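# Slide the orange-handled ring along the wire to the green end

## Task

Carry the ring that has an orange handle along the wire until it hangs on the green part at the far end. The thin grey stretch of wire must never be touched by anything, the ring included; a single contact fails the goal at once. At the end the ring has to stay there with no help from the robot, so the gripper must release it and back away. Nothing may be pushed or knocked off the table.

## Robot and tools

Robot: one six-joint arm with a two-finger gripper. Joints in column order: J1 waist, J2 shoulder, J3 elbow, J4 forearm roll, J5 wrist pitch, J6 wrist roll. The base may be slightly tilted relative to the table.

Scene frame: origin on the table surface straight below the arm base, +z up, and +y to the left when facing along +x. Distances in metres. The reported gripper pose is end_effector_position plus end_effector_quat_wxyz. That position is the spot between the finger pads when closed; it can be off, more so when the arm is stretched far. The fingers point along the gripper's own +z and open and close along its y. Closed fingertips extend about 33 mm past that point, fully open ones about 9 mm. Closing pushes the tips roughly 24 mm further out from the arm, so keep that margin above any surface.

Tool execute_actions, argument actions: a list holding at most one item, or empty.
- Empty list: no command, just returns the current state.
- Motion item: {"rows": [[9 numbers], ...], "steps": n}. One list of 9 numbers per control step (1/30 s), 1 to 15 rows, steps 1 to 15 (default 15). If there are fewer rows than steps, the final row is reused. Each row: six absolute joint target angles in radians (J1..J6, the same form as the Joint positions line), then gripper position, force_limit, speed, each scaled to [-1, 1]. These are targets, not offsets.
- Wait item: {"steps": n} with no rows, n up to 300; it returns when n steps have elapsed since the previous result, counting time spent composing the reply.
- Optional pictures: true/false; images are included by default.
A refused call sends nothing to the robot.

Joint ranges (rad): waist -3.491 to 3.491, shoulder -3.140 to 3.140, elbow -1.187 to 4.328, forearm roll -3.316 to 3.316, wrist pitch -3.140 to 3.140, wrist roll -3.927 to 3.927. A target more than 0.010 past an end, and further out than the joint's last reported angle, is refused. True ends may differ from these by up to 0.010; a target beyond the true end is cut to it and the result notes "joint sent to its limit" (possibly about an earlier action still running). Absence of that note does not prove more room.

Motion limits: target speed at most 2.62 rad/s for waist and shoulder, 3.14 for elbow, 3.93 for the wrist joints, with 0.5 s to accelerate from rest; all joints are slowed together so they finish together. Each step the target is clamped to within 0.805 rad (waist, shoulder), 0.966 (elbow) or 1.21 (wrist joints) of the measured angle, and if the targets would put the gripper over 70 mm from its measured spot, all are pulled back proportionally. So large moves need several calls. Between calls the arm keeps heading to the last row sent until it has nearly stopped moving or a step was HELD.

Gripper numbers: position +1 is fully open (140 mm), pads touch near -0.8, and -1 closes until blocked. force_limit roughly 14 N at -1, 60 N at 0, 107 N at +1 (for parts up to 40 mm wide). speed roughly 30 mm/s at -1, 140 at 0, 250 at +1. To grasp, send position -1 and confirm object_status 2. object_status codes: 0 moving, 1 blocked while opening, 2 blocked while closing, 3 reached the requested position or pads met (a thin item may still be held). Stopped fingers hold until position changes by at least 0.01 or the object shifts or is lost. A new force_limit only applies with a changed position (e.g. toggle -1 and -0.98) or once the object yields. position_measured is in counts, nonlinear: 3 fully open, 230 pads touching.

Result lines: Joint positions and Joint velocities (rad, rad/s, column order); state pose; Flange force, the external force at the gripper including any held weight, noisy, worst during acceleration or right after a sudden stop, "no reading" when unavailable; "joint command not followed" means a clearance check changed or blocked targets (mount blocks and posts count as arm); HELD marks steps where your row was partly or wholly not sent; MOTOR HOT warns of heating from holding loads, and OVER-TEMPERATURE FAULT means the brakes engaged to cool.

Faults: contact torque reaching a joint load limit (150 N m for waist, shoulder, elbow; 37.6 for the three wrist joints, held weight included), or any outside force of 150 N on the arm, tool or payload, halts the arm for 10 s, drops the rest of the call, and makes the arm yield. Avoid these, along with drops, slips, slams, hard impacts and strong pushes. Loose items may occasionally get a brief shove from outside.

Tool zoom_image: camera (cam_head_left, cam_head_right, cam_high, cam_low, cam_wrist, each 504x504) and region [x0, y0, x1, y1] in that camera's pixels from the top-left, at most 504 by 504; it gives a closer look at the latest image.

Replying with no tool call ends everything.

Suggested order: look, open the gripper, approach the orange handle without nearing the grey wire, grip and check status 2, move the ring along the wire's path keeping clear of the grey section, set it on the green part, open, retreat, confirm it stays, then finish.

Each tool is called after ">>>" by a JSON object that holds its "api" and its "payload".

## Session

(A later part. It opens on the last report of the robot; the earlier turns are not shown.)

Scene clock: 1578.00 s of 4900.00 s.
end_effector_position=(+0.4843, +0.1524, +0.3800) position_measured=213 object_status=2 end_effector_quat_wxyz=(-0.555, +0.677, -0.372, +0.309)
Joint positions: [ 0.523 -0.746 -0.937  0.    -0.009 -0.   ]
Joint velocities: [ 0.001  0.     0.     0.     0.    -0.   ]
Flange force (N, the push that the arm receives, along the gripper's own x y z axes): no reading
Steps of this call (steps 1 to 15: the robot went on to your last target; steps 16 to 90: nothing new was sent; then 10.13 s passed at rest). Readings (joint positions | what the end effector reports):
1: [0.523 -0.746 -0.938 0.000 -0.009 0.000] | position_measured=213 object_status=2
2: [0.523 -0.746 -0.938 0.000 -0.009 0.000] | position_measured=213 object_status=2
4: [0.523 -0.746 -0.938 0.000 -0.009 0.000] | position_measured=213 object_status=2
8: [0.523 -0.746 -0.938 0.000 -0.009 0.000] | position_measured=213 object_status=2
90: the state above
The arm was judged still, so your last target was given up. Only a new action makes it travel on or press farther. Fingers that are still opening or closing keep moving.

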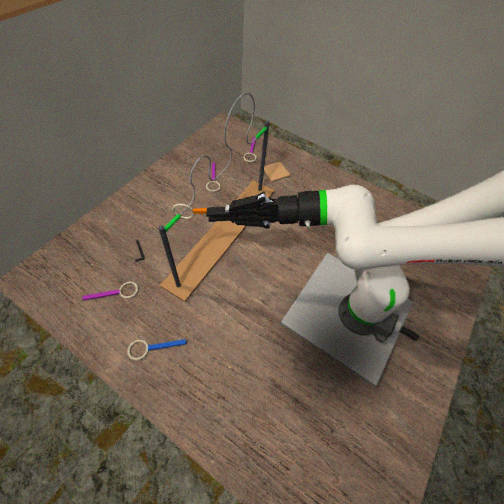

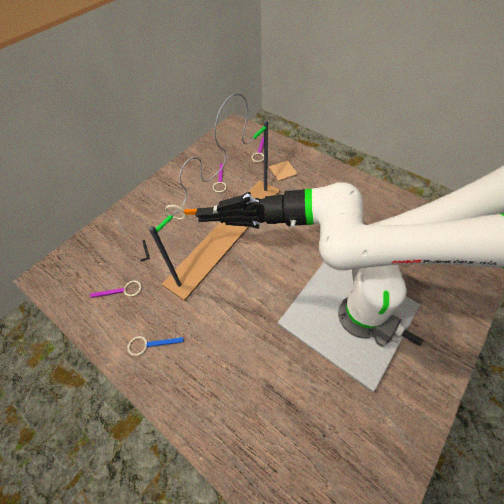

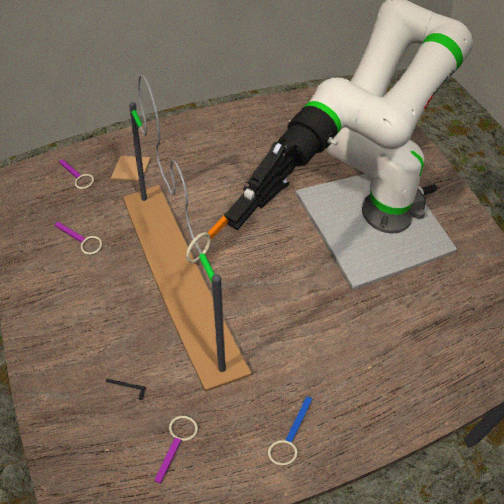

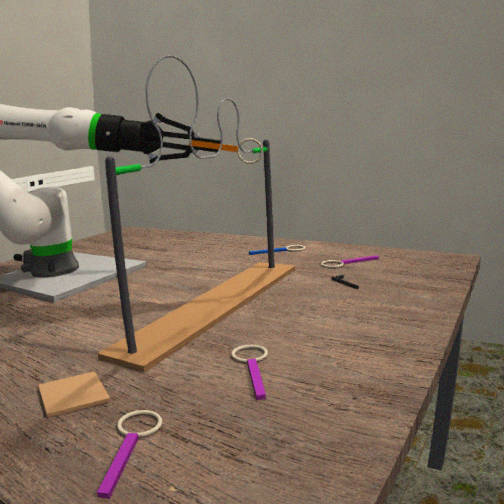

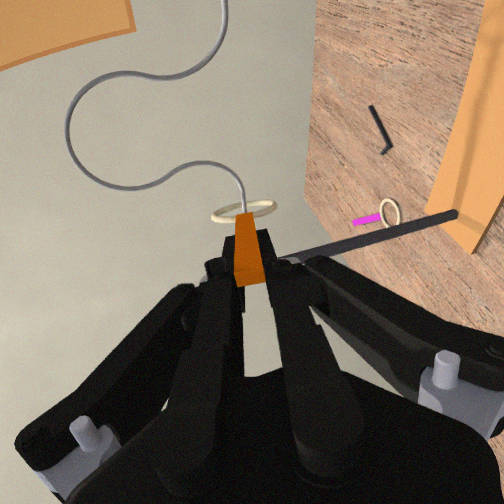

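>>> {"api": "execute_actions", "payload": {"actions": [{"rows": [[0.5239,-0.7458,-0.9374,0,-0.0084,0,-1,0.2,-0.4],[0.5253,-0.7447,-0.9370,0,-0.0077,0,-1,0.2,-0.4],[0.5277,-0.7428,-0.9364,0,-0.0064,0,-1,0.2,-0.4],[0.5310,-0.7403,-0.9355,0,-0.0048,0,-1,0.2,-0.4],[0.5350,-0.7371,-0.9344,0,-0.0027,0,-1,0.2,-0.4],[0.5396,-0.7333,-0.9330,0,-0.0003,0,-1,0.2,-0.4],[0.5449,-0.7290,-0.9315,0,0.0025,0,-1,0.2,-0.4],[0.5505,-0.7242,-0.9298,0,0.0056,0,-1,0.2,-0.4],[0.5564,-0.7191,-0.9280,0,0.0089,0,-1,0.2,-0.4],[0.5624,-0.7138,-0.9261,0,0.0123,0,-1,0.2,-0.4]], "steps": 10}], "pictures": false}}

>>> {"api": "execute_actions", "payload": {"actions": [{"rows": [[0.5684,-0.7084,-0.9241,0,0.0157,0,-1,0.2,-0.4],[0.5742,-0.7030,-0.9222,0,0.0192,0,-1,0.2,-0.4],[0.5796,-0.6979,-0.9203,0,0.0224,0,-1,0.2,-0.4],[0.5847,-0.6930,-0.9185,0,0.0255,0,-1,0.2,-0.4],[0.5891,-0.6887,-0.9168,0,0.0281,0,-1,0.2,-0.4],[0.5929,-0.6849,-0.9154,0,0.0305,0,-1,0.2,-0.4],[0.5960,-0.6818,-0.9143,0,0.0325,0,-1,0.2,-0.4],[0.5982,-0.6796,-0.9134,0,0.0338,0,-1,0.2,-0.4],[0.5995,-0.6782,-0.9129,0,0.0347,0,-1,0.2,-0.4],[0.6000,-0.6777,-0.9127,0,0.0350,0,-1,0.2,-0.4]], "steps": 15}], "pictures": false}}

>>> {"api": "execute_actions", "payload": {"actions": [{"steps": 6}]}}

>>> {"api": "zoom_image", "payload": {"camera": "cam_high", "region": [165, 215, 255, 305]}}

>>> {"api": "zoom_image", "payload": {"camera": "cam_low", "region": [205, 105, 295, 195]}}

>>> {"api": "zoom_image", "payload": {"camera": "cam_wrist", "region": [170, 130, 320, 280]}}

Scene clock: 1698.33 s of 4900.00 s.
end_effector_position=(+0.4846, +0.1692, +0.3801) position_measured=213 object_status=2 end_effector_quat_wxyz=(-0.559, +0.682, -0.363, +0.301)
Joint positions: [ 0.551 -0.723 -0.929 -0.     0.006 -0.   ]
Joint velocities: [ 0.164  0.141  0.051 -0.001  0.09   0.   ]
Flange force (N, the push that the arm receives, along the gripper's own x y z axes): no reading
Steps of this call (steps 1 to 90: nothing new was sent; then 117.00 s passed at rest; steps 91 to 100: all 10 steps of this action). Readings (joint positions | what the end effector reports):
91: [0.523 -0.746 -0.937 -0.000 -0.009 -0.000] | position_measured=213 object_status=2
92: [0.524 -0.746 -0.937 -0.000 -0.008 -0.000] | position_measured=213 object_status=2
94: [0.527 -0.744 -0.937 -0.000 -0.007 -0.000] | position_measured=213 object_status=2
98: [0.541 -0.732 -0.933 -0.000 0.000 -0.000] | position_measured=213 object_status=2
100: the state above

Scene clock: 1698.83 s of 4900.00 s.
end_effector_position=(+0.4851, +0.1995, +0.3800) position_measured=213 object_status=2 end_effector_quat_wxyz=(-0.566, +0.690, -0.346, +0.288)
Joint positions: [ 0.6   -0.678 -0.913 -0.     0.035 -0.   ]
Joint velocities: [ 0.001  0.002  0.     0.     0.    -0.   ]
Flange force (N, the push that the arm receives, along the gripper's own x y z axes): no reading
Steps of this call (steps 1 to 15: all 15 steps of this action). Readings (joint positions | what the end effector reports):
1: [0.557 -0.718 -0.928 -0.000 0.009 -0.000] | position_measured=213 object_status=2
2: [0.563 -0.713 -0.926 -0.000 0.013 -0.000] | position_measured=213 object_status=2
4: [0.575 -0.703 -0.922 -0.000 0.019 -0.000] | position_measured=213 object_status=2
8: [0.593 -0.684 -0.915 -0.000 0.031 -0.000] | position_measured=213 object_status=2
15: the state above

Scene clock: 1699.03 s of 4900.00 s.
end_effector_position=(+0.4851, +0.1995, +0.3800) position_measured=213 object_status=2 end_effector_quat_wxyz=(-0.566, +0.690, -0.346, +0.288)
Joint positions: [ 0.6   -0.678 -0.913 -0.     0.035 -0.   ]
Joint velocities: [ 0.001  0.     0.    -0.001  0.     0.   ]
Flange force (N, the push that the arm receives, along the gripper's own x y z axes): no reading
Steps of this call (steps 1 to 6: the robot went on to your last target). Readings (joint positions | what the end effector reports):
1: [0.600 -0.678 -0.913 -0.000 0.035 -0.000] | position_measured=213 object_status=2
2: [0.600 -0.678 -0.913 -0.000 0.035 -0.000] | position_measured=213 object_status=2
4: [0.600 -0.678 -0.913 -0.000 0.035 0.000] | position_measured=213 object_status=2
6: the state above

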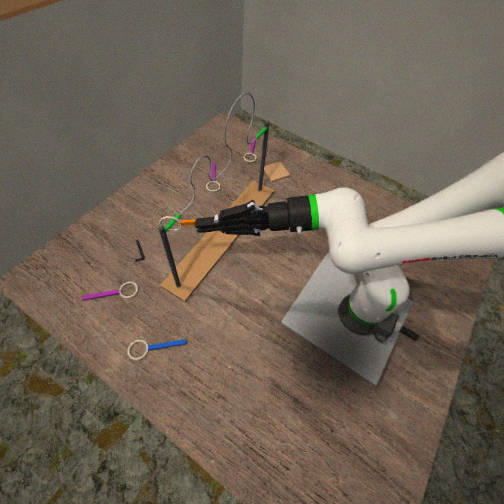

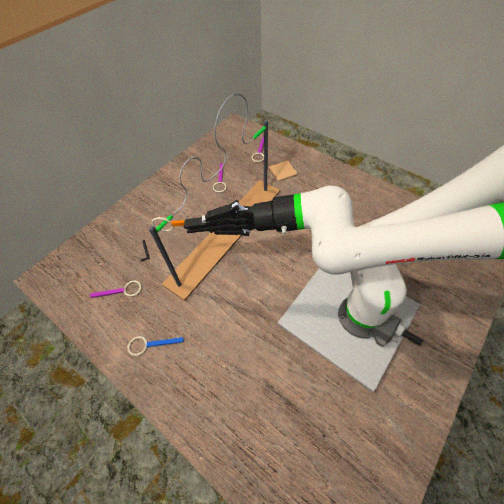

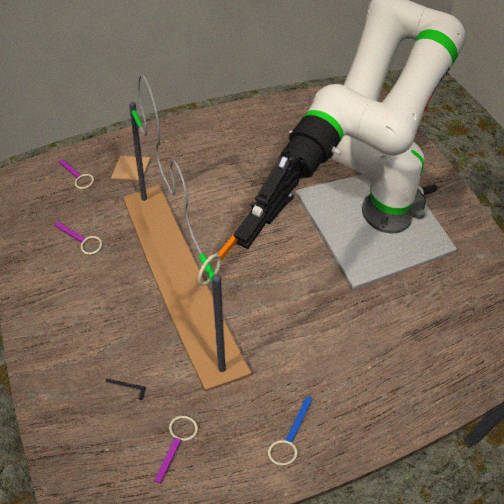

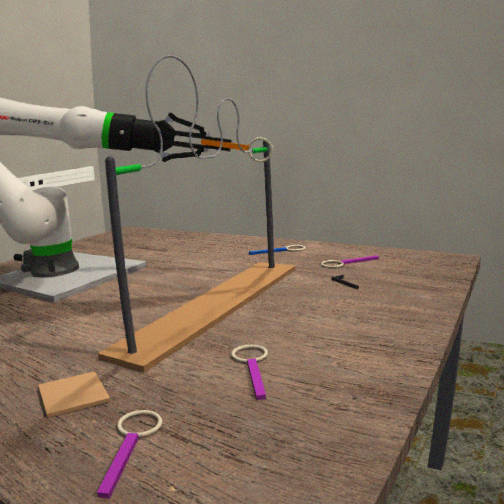

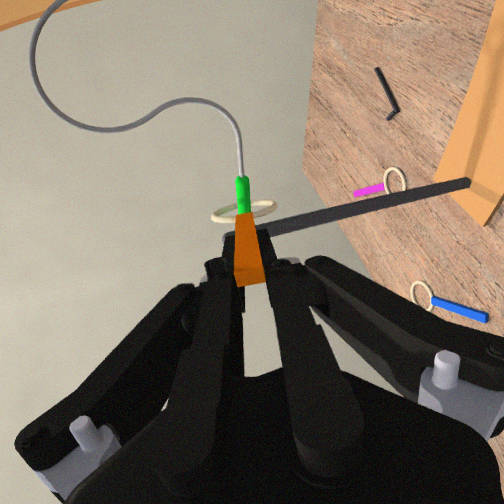

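Region (165, 215, 255, 305) of cam_high's 504x504 image, scaled by 5.600, with more detail than that image has.

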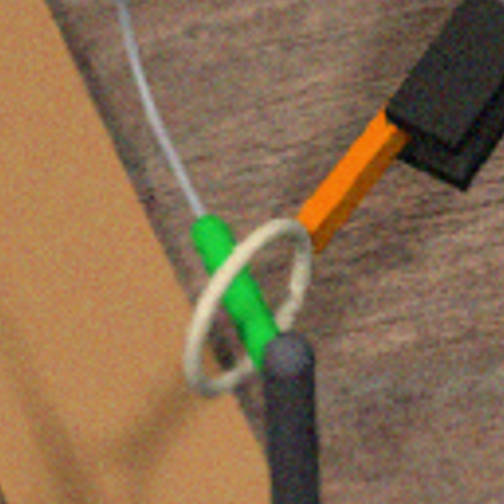

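Region (205, 105, 295, 195) of cam_low's 504x504 image, scaled by 5.600, with more detail than that image has.

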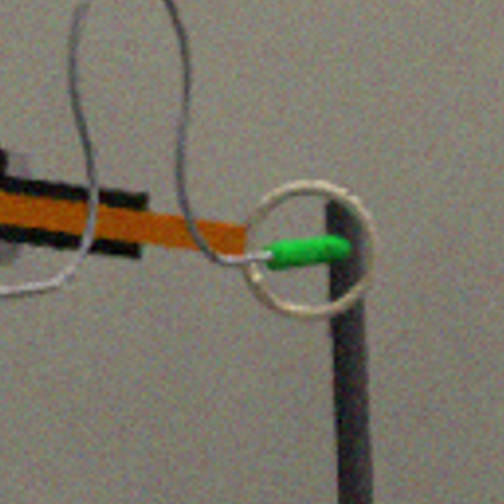

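Region (170, 130, 320, 280) of cam_wrist's 504x504 image, scaled by 3.360, with more detail than that image has.

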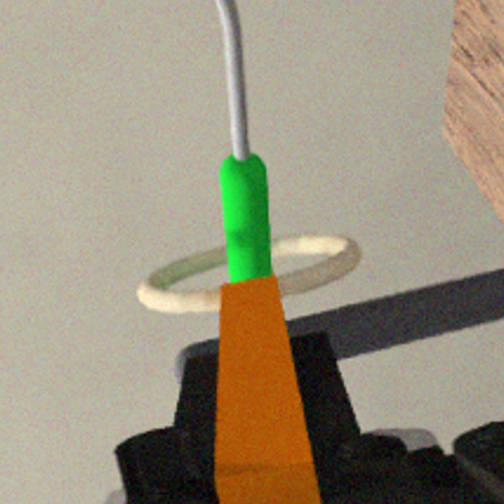

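>>> {"api": "execute_actions", "payload": {"actions": [{"rows": [[0.6000,-0.6775,-0.9132,0,0.0357,0.0022,-1,0.2,-0.4],[0.6000,-0.6767,-0.9147,0,0.0380,0.0086,-1,0.2,-0.4],[0.5999,-0.6756,-0.9171,0,0.0415,0.0191,-1,0.2,-0.4],[0.5999,-0.6740,-0.9203,0,0.0463,0.0331,-1,0.2,-0.4],[0.5999,-0.6722,-0.9242,0,0.0521,0.0500,-1,0.2,-0.4],[0.5998,-0.6700,-0.9286,0,0.0586,0.0691,-1,0.2,-0.4],[0.5997,-0.6678,-0.9333,0,0.0656,0.0895,-1,0.2,-0.4],[0.5997,-0.6654,-0.9382,0,0.0727,0.1105,-1,0.2,-0.4],[0.5996,-0.6632,-0.9429,0,0.0797,0.1309,-1,0.2,-0.4],[0.5996,-0.6611,-0.9473,0,0.0862,0.1500,-1,0.2,-0.4],[0.5995,-0.6592,-0.9512,0,0.0920,0.1669,-1,0.2,-0.4],[0.5995,-0.6576,-0.9544,0,0.0968,0.1809,-1,0.2,-0.4],[0.5994,-0.6565,-0.9568,0,0.1003,0.1914,-1,0.2,-0.4],[0.5994,-0.6557,-0.9583,0,0.1026,0.1978,-1,0.2,-0.4],[0.5994,-0.6555,-0.9588,0,0.1033,0.2,-1,0.2,-0.4]], "steps": 15}], "pictures": false}}

>>> {"api": "execute_actions", "payload": {"actions": [{"steps": 10}]}}

>>> {"api": "zoom_image", "payload": {"camera": "cam_high", "region": [165, 215, 255, 305]}}

>>> {"api": "zoom_image", "payload": {"camera": "cam_low", "region": [205, 105, 295, 195]}}

>>> {"api": "zoom_image", "payload": {"camera": "cam_wrist", "region": [170, 130, 320, 280]}}

Scene clock: 1718.90 s of 4900.00 s.
end_effector_position=(+0.4849, +0.1990, +0.3588) position_measured=213 object_status=2 end_effector_quat_wxyz=(-0.537, +0.720, -0.281, +0.339)
Joint positions: [ 0.6   -0.657 -0.956 -0.     0.099  0.186]
Joint velocities: [-0.004  0.037 -0.076  0.001  0.111  0.324]
Flange force (N, the push that the arm receives, along the gripper's own x y z axes): no reading
Steps of this call (steps 1 to 15: the robot went on to your last target; steps 16 to 90: nothing new was sent; then 16.37 s passed at rest; steps 91 to 105: all 15 steps of this action). Readings (joint positions | what the end effector reports):
91: [0.600 -0.678 -0.913 -0.000 0.035 0.000] | position_measured=213 object_status=2
92: [0.600 -0.678 -0.913 -0.000 0.036 0.002] | position_measured=213 object_status=2
94: [0.600 -0.676 -0.915 -0.000 0.039 0.013] | position_measured=213 object_status=2
98: [0.600 -0.670 -0.928 -0.000 0.057 0.065] | position_measured=213 object_status=2
105: the state above

Scene clock: 1719.23 s of 4900.00 s.
end_effector_position=(+0.4849, +0.1988, +0.3574) position_measured=213 object_status=2 end_effector_quat_wxyz=(-0.535, +0.721, -0.276, +0.343)
Joint positions: [ 0.599 -0.656 -0.959 -0.     0.103  0.2  ]
Joint velocities: [ 0.    -0.     0.     0.001  0.     0.   ]
Flange force (N, the push that the arm receives, along the gripper's own x y z axes): no reading
Steps of this call (steps 1 to 10: the robot went on to your last target). Readings (joint positions | what the end effector reports):
1: [0.600 -0.656 -0.958 -0.000 0.102 0.195] | position_measured=213 object_status=2
2: [0.600 -0.656 -0.958 -0.000 0.103 0.199] | position_measured=213 object_status=2
4: [0.599 -0.656 -0.959 -0.000 0.103 0.200] | position_measured=213 object_status=2
8: [0.599 -0.656 -0.959 -0.000 0.103 0.200] | position_measured=213 object_status=2
10: the state above

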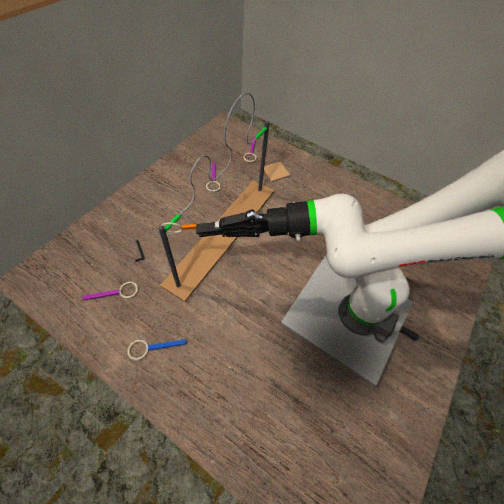

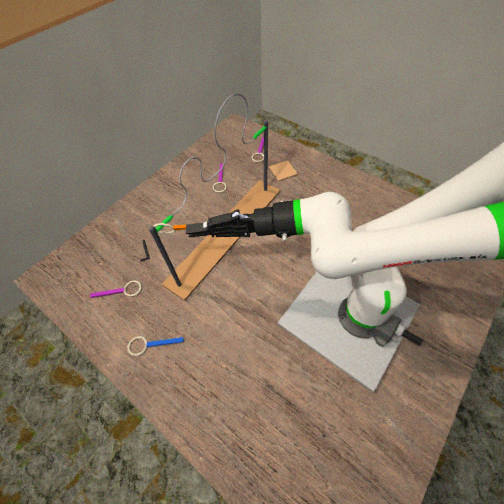

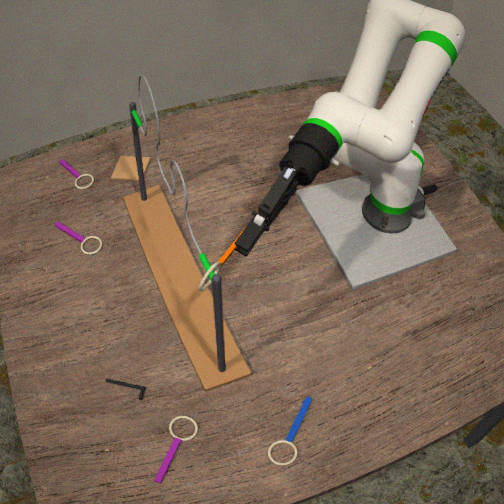

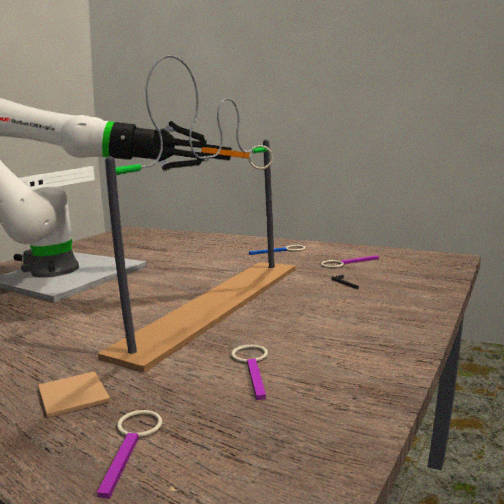

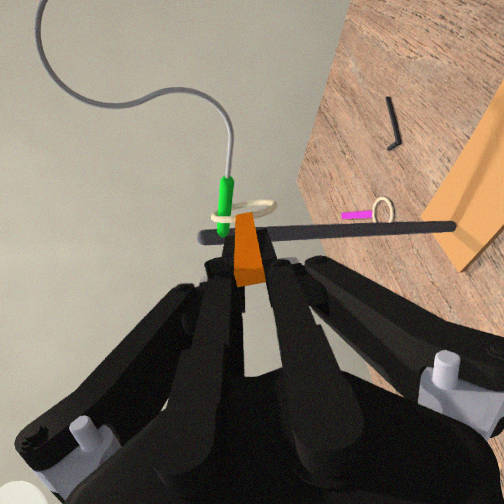

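Region (165, 215, 255, 305) of cam_high's 504x504 image, scaled by 5.600, with more detail than that image has.

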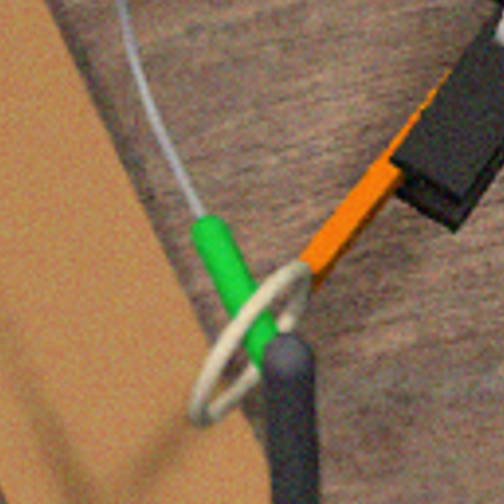

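Region (205, 105, 295, 195) of cam_low's 504x504 image, scaled by 5.600, with more detail than that image has.

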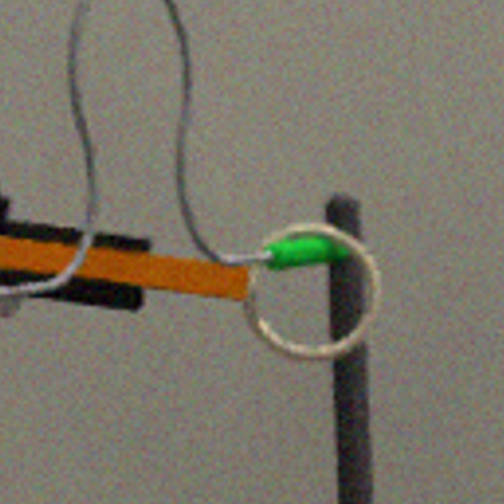

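Region (170, 130, 320, 280) of cam_wrist's 504x504 image, scaled by 3.360, with more detail than that image has.

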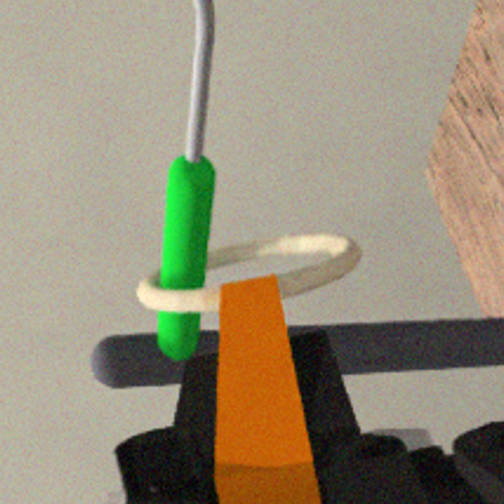

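>>> {"api": "execute_actions", "payload": {"actions": [{"rows": [[0.5994,-0.6555,-0.9588,0,0.1033,0.2,-0.08,0.2,-0.7],[0.5994,-0.6553,-0.9587,0,0.1034,0.2,-0.08,0.2,-0.7],[0.5994,-0.6549,-0.9586,0,0.1037,0.2,-0.08,0.2,-0.7],[0.5994,-0.6543,-0.9583,0,0.1040,0.2,-0.08,0.2,-0.7],[0.5994,-0.6535,-0.9580,0,0.1045,0.2,-0.08,0.2,-0.7],[0.5994,-0.6525,-0.9576,0,0.1051,0.2,-0.08,0.2,-0.7],[0.5994,-0.6515,-0.9572,0,0.1057,0.2,-0.08,0.2,-0.7],[0.5994,-0.6504,-0.9568,0,0.1064,0.2,-0.08,0.2,-0.7],[0.5994,-0.6493,-0.9564,0,0.1071,0.2,-0.08,0.2,-0.7],[0.5994,-0.6481,-0.9559,0,0.1078,0.2,-0.08,0.2,-0.7],[0.5994,-0.6469,-0.9554,0,0.1085,0.2,-0.08,0.2,-0.7],[0.5994,-0.6457,-0.9550,0,0.1093,0.2,-0.08,0.2,-0.7],[0.5994,-0.6444,-0.9545,0,0.1101,0.2,-0.08,0.2,-0.7],[0.5994,-0.6431,-0.9540,0,0.1109,0.2,-0.08,0.2,-0.7],[0.5994,-0.6418,-0.9534,0,0.1116,0.2,-0.08,0.2,-0.7]], "steps": 15}], "pictures": false}}

>>> {"api": "execute_actions", "payload": {"actions": [{"rows": [[0.5994,-0.6404,-0.9529,0,0.1125,0.2,-0.08,0.2,-0.7],[0.5994,-0.6390,-0.9524,0,0.1134,0.2,-0.08,0.2,-0.7],[0.5994,-0.6376,-0.9518,0,0.1142,0.2,-0.08,0.2,-0.7],[0.5994,-0.6362,-0.9513,0,0.1151,0.2,-0.08,0.2,-0.7],[0.5994,-0.6349,-0.9507,0,0.1158,0.2,-0.08,0.2,-0.7],[0.5994,-0.6337,-0.9503,0,0.1166,0.2,-0.08,0.2,-0.7],[0.5994,-0.6327,-0.9499,0,0.1172,0.2,-0.08,0.2,-0.7],[0.5994,-0.6319,-0.9496,0,0.1177,0.2,-0.08,0.2,-0.7],[0.5994,-0.6314,-0.9494,0,0.1180,0.2,-0.08,0.2,-0.7],[0.5994,-0.6312,-0.9493,0,0.1181,0.2,-0.08,0.2,-0.7]], "steps": 15}]}}

>>> {"api": "zoom_image", "payload": {"camera": "cam_high", "region": [170, 170, 300, 300]}}

>>> {"api": "zoom_image", "payload": {"camera": "cam_low", "region": [160, 100, 290, 230]}}

>>> {"api": "zoom_image", "payload": {"camera": "cam_wrist", "region": [150, 140, 350, 340]}}

Scene clock: 1746.17 s of 4900.00 s.
end_effector_position=(+0.4872, +0.2005, +0.3573) position_measured=166 object_status=0 end_effector_quat_wxyz=(-0.535, +0.722, -0.276, +0.343)
Joint positions: [ 0.599 -0.644 -0.954 -0.     0.11   0.2  ]
Joint velocities: [-0.     0.038  0.016 -0.001  0.022  0.   ]
Flange force (N, the push that the arm receives, along the gripper's own x y z axes): no reading
Steps of this call (steps 1 to 30: the robot went on to your last target; steps 31 to 90: nothing new was sent; then 23.43 s passed at rest; steps 91 to 105: all 15 steps of this action). Readings (joint positions | what the end effector reports):
91: [0.599 -0.655 -0.959 -0.000 0.103 0.200] | position_measured=213 object_status=0
92: [0.599 -0.655 -0.959 -0.000 0.103 0.200] | position_measured=213 object_status=0
94: [0.599 -0.655 -0.959 -0.000 0.103 0.200] | position_measured=203 object_status=0
98: [0.599 -0.652 -0.958 -0.000 0.105 0.200] | position_measured=190 object_status=0
105: the state above

Scene clock: 1746.67 s of 4900.00 s.
end_effector_position=(+0.4897, +0.2024, +0.3573) position_measured=139 object_status=3 end_effector_quat_wxyz=(-0.535, +0.721, -0.276, +0.343)
Joint positions: [ 0.599 -0.631 -0.949 -0.     0.118  0.2  ]
Joint velocities: [-0.001  0.001 -0.     0.003  0.     0.   ]
Flange force (N, the push that the arm receives, along the gripper's own x y z axes): no reading
Steps of this call (steps 1 to 15: all 15 steps of this action). Readings (joint positions | what the end effector reports):
1: [0.599 -0.642 -0.954 -0.000 0.111 0.200] | position_measured=163 object_status=0
2: [0.599 -0.641 -0.953 -0.000 0.112 0.200] | position_measured=159 object_status=0
4: [0.599 -0.638 -0.952 -0.000 0.114 0.200] | position_measured=153 object_status=0
8: [0.599 -0.633 -0.950 -0.000 0.117 0.200] | position_measured=140 object_status=0
15: the state above

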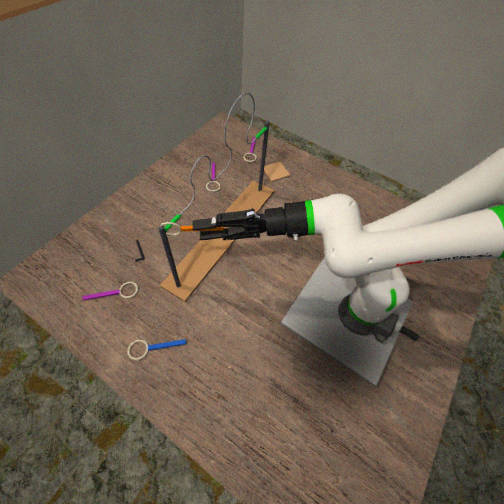

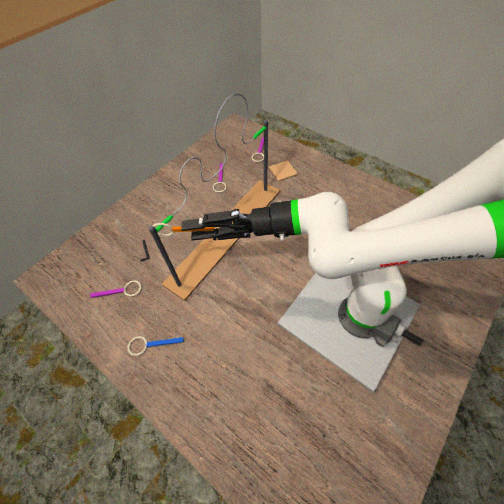

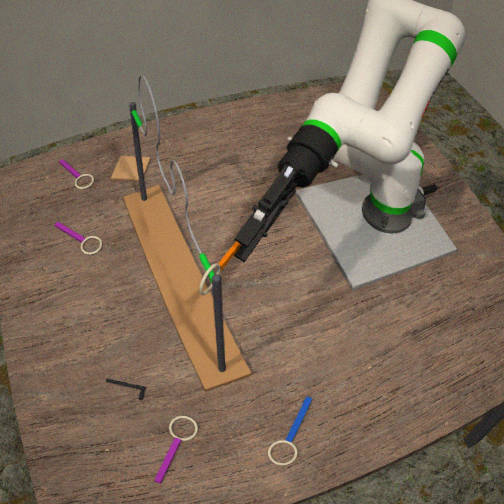

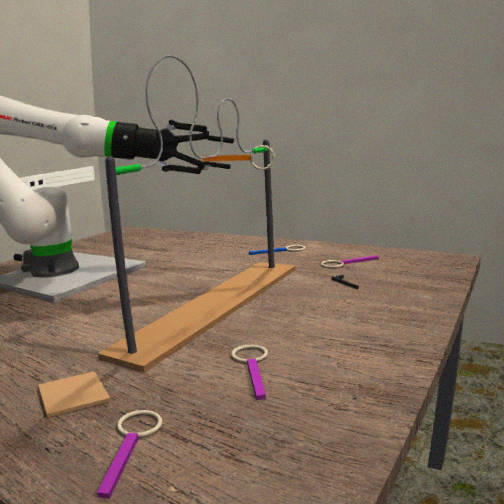

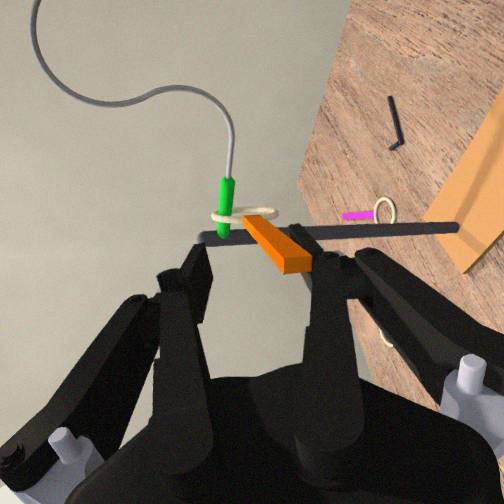

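Region (170, 170, 300, 300) of cam_high's 504x504 image, scaled by 3.877, with more detail than that image has.

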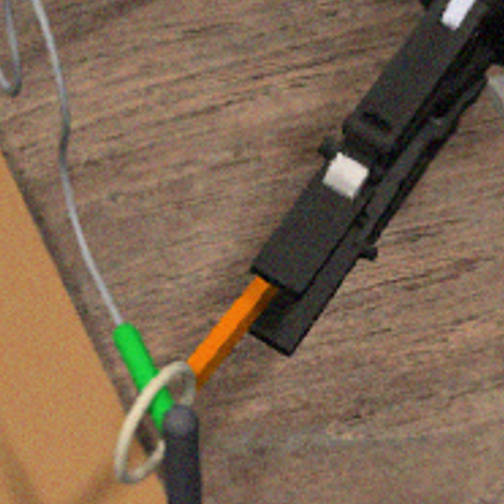

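Region (160, 100, 290, 230) of cam_low's 504x504 image, scaled by 3.877, with more detail than that image has.

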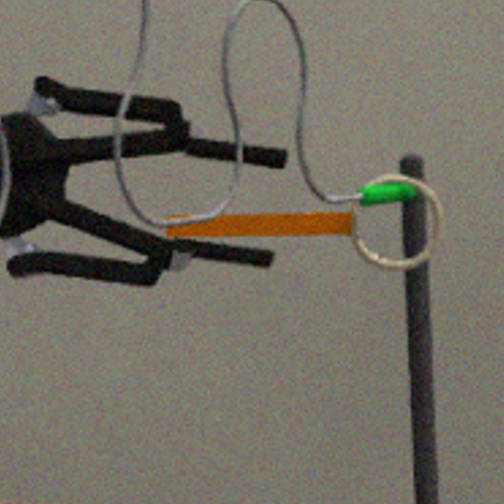

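Region (150, 140, 350, 340) of cam_wrist's 504x504 image, scaled by 2.520, with more detail than that image has.

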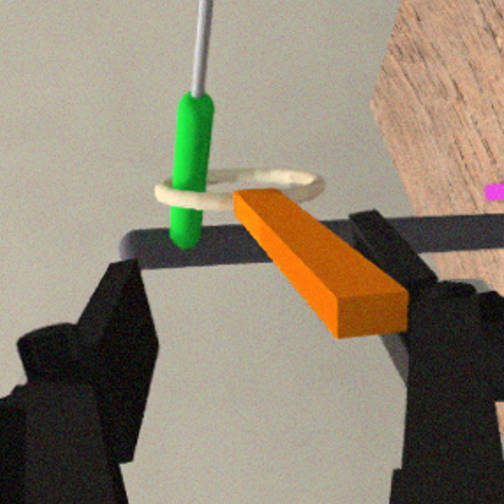

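>>> {"api": "execute_actions", "payload": {"actions": [{"rows": [[0.5994,-0.6300,-0.9488,0,0.1188,0.2,1,0.2,-0.4],[0.5994,-0.6277,-0.9477,0,0.1200,0.2,1,0.2,-0.4],[0.5994,-0.6245,-0.9463,0,0.1218,0.2,1,0.2,-0.4],[0.5994,-0.6211,-0.9448,0,0.1237,0.2,1,0.2,-0.4],[0.5994,-0.6176,-0.9432,0,0.1256,0.2,1,0.2,-0.4],[0.5994,-0.6140,-0.9416,0,0.1276,0.2,1,0.2,-0.4],[0.5994,-0.6102,-0.9399,0,0.1297,0.2,1,0.2,-0.4],[0.5994,-0.6064,-0.9381,0,0.1317,0.2,1,0.2,-0.4],[0.5994,-0.6024,-0.9363,0,0.1339,0.2,1,0.2,-0.4],[0.5994,-0.5984,-0.9345,0,0.1361,0.2,1,0.2,-0.4],[0.5994,-0.5943,-0.9327,0,0.1384,0.2,1,0.2,-0.4],[0.5994,-0.5901,-0.9308,0,0.1407,0.2,1,0.2,-0.4],[0.5994,-0.5859,-0.9289,0,0.1430,0.2,1,0.2,-0.4],[0.5994,-0.5815,-0.9270,0,0.1455,0.2,1,0.2,-0.4],[0.5994,-0.5771,-0.9250,0,0.1479,0.2,1,0.2,-0.4]], "steps": 15}], "pictures": false}}

>>> {"api": "execute_actions", "payload": {"actions": [{"rows": [[0.5994,-0.5727,-0.9230,0,0.1503,0.2,1,0.2,-0.4],[0.5994,-0.5681,-0.9209,0,0.1528,0.2,1,0.2,-0.4],[0.5994,-0.5634,-0.9188,0,0.1554,0.2,1,0.2,-0.4],[0.5994,-0.5587,-0.9167,0,0.1580,0.2,1,0.2,-0.4],[0.5994,-0.5539,-0.9145,0,0.1606,0.2,1,0.2,-0.4],[0.5994,-0.5490,-0.9123,0,0.1633,0.2,1,0.2,-0.4],[0.5994,-0.5441,-0.9101,0,0.1660,0.2,1,0.2,-0.4],[0.5994,-0.5390,-0.9078,0,0.1688,0.2,1,0.2,-0.4],[0.5994,-0.5340,-0.9056,0,0.1716,0.2,1,0.2,-0.4],[0.5994,-0.5290,-0.9033,0,0.1743,0.2,1,0.2,-0.4],[0.5994,-0.5242,-0.9011,0,0.1769,0.2,1,0.2,-0.4],[0.5994,-0.5201,-0.8993,0,0.1792,0.2,1,0.2,-0.4],[0.5994,-0.5170,-0.8979,0,0.1809,0.2,1,0.2,-0.4],[0.5994,-0.5150,-0.8970,0,0.1820,0.2,1,0.2,-0.4],[0.5994,-0.5141,-0.8966,0,0.1825,0.2,1,0.2,-0.4]], "steps": 15}], "pictures": false}}

>>> {"api": "execute_actions", "payload": {"actions": [{"steps": 8}]}}

>>> {"api": "zoom_image", "payload": {"camera": "cam_high", "region": [170, 170, 300, 300]}}

>>> {"api": "zoom_image", "payload": {"camera": "cam_low", "region": [160, 100, 290, 230]}}

>>> {"api": "zoom_image", "payload": {"camera": "cam_wrist", "region": [150, 110, 450, 340]}}

Scene clock: 1793.53 s of 4900.00 s.
end_effector_position=(+0.4994, +0.2095, +0.3578) position_measured=68 object_status=0 end_effector_quat_wxyz=(-0.535, +0.721, -0.276, +0.343)
Joint positions: [ 0.599 -0.585 -0.928 -0.     0.144  0.2  ]
Joint velocities: [-0.     0.126  0.056 -0.001  0.07  -0.   ]
Flange force (N, the push that the arm receives, along the gripper's own x y z axes): no reading
Steps of this call (steps 1 to 15: the robot went on to your last target; steps 16 to 480: nothing new was sent; then 30.37 s passed at rest; steps 481 to 495: all 15 steps of this action). Readings (joint positions | what the end effector reports):
481: [0.599 -0.631 -0.949 -0.000 0.118 0.200] | position_measured=139 object_status=0
482: [0.599 -0.630 -0.949 -0.000 0.119 0.200] | position_measured=136 object_status=0
484: [0.599 -0.626 -0.947 -0.000 0.121 0.200] | position_measured=125 object_status=0
488: [0.599 -0.613 -0.941 -0.000 0.128 0.200] | position_measured=104 object_status=0
495: the state above

Scene clock: 1794.03 s of 4900.00 s.
end_effector_position=(+0.5139, +0.2203, +0.3575) position_measured=3 object_status=0 end_effector_quat_wxyz=(-0.535, +0.722, -0.276, +0.343)
Joint positions: [ 0.599 -0.517 -0.898 -0.     0.181  0.2  ]
Joint velocities: [-0.002  0.07   0.03   0.002  0.038  0.   ]
Flange force (N, the push that the arm receives, along the gripper's own x y z axes): no reading
Steps of this call (steps 1 to 15: all 15 steps of this action). Readings (joint positions | what the end effector reports):
1: [0.599 -0.580 -0.927 -0.000 0.146 0.200] | position_measured=63 object_status=0
2: [0.599 -0.576 -0.925 -0.000 0.148 0.200] | position_measured=57 object_status=0
4: [0.599 -0.567 -0.920 -0.000 0.153 0.200] | position_measured=47 object_status=0
8: [0.599 -0.548 -0.912 -0.000 0.164 0.200] | position_measured=26 object_status=0
15: the state above

Scene clock: 1794.30 s of 4900.00 s.
end_effector_position=(+0.5145, +0.2207, +0.3574) position_measured=3 object_status=3 end_effector_quat_wxyz=(-0.535, +0.721, -0.276, +0.343)
Joint positions: [ 0.599 -0.514 -0.897 -0.     0.182  0.2  ]
Joint velocities: [ 0.001  0.001 -0.    -0.003  0.     0.   ]
Flange force (N, the push that the arm receives, along the gripper's own x y z axes): no reading
Steps of this call (steps 1 to 8: the robot went on to your last target). Readings (joint positions | what the end effector reports):
1: [0.599 -0.515 -0.897 -0.000 0.182 0.200] | position_measured=3 object_status=0
2: [0.599 -0.514 -0.897 -0.000 0.182 0.200] | position_measured=3 object_status=0
4: [0.599 -0.514 -0.897 -0.000 0.182 0.200] | position_measured=3 object_status=3
8: the state above

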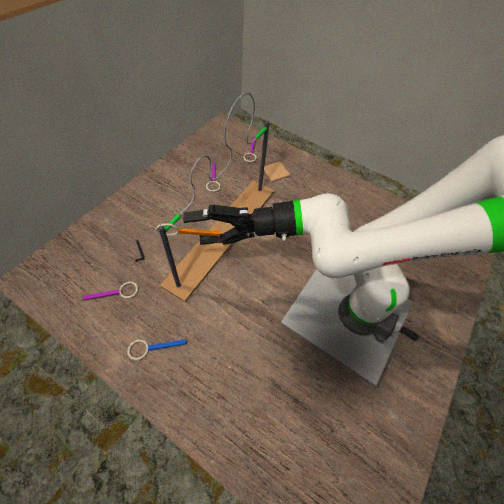

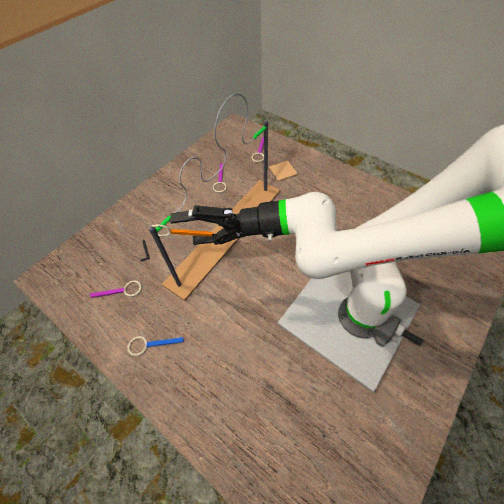

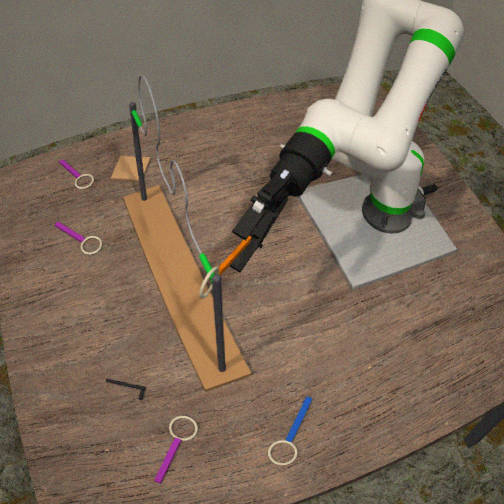

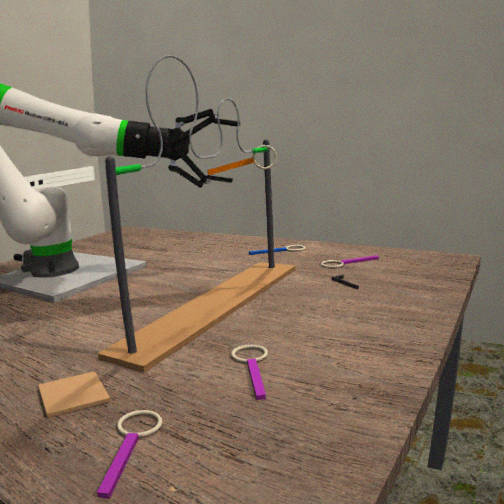

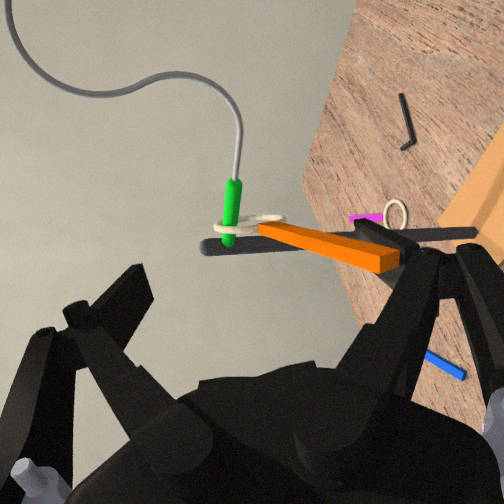

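Region (170, 170, 300, 300) of cam_high's 504x504 image, scaled by 3.877, with more detail than that image has.

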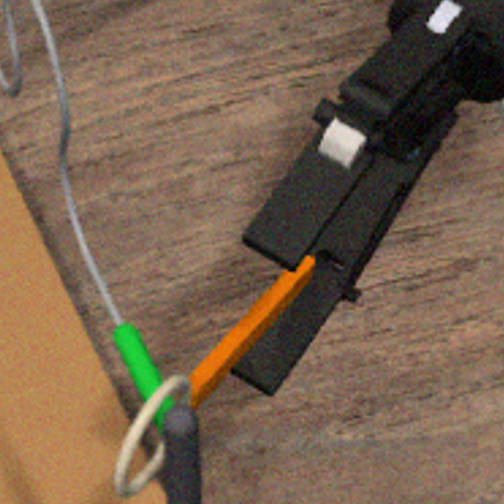

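Region (160, 100, 290, 230) of cam_low's 504x504 image, scaled by 3.877, with more detail than that image has.

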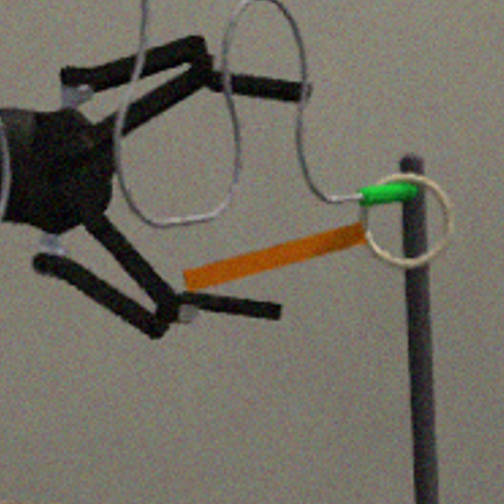

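Region (150, 110, 450, 340) of cam_wrist's 504x504 image, scaled by 1.680, with more detail than that image has; it fills the top 386 rows of this view, and the rest is white.

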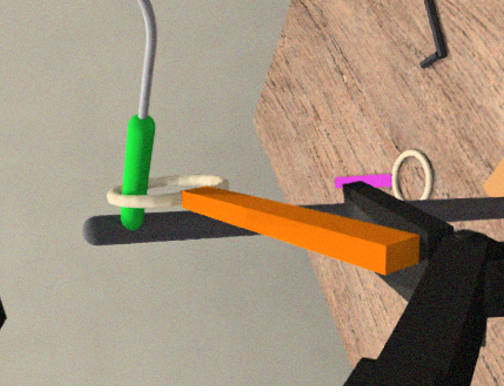

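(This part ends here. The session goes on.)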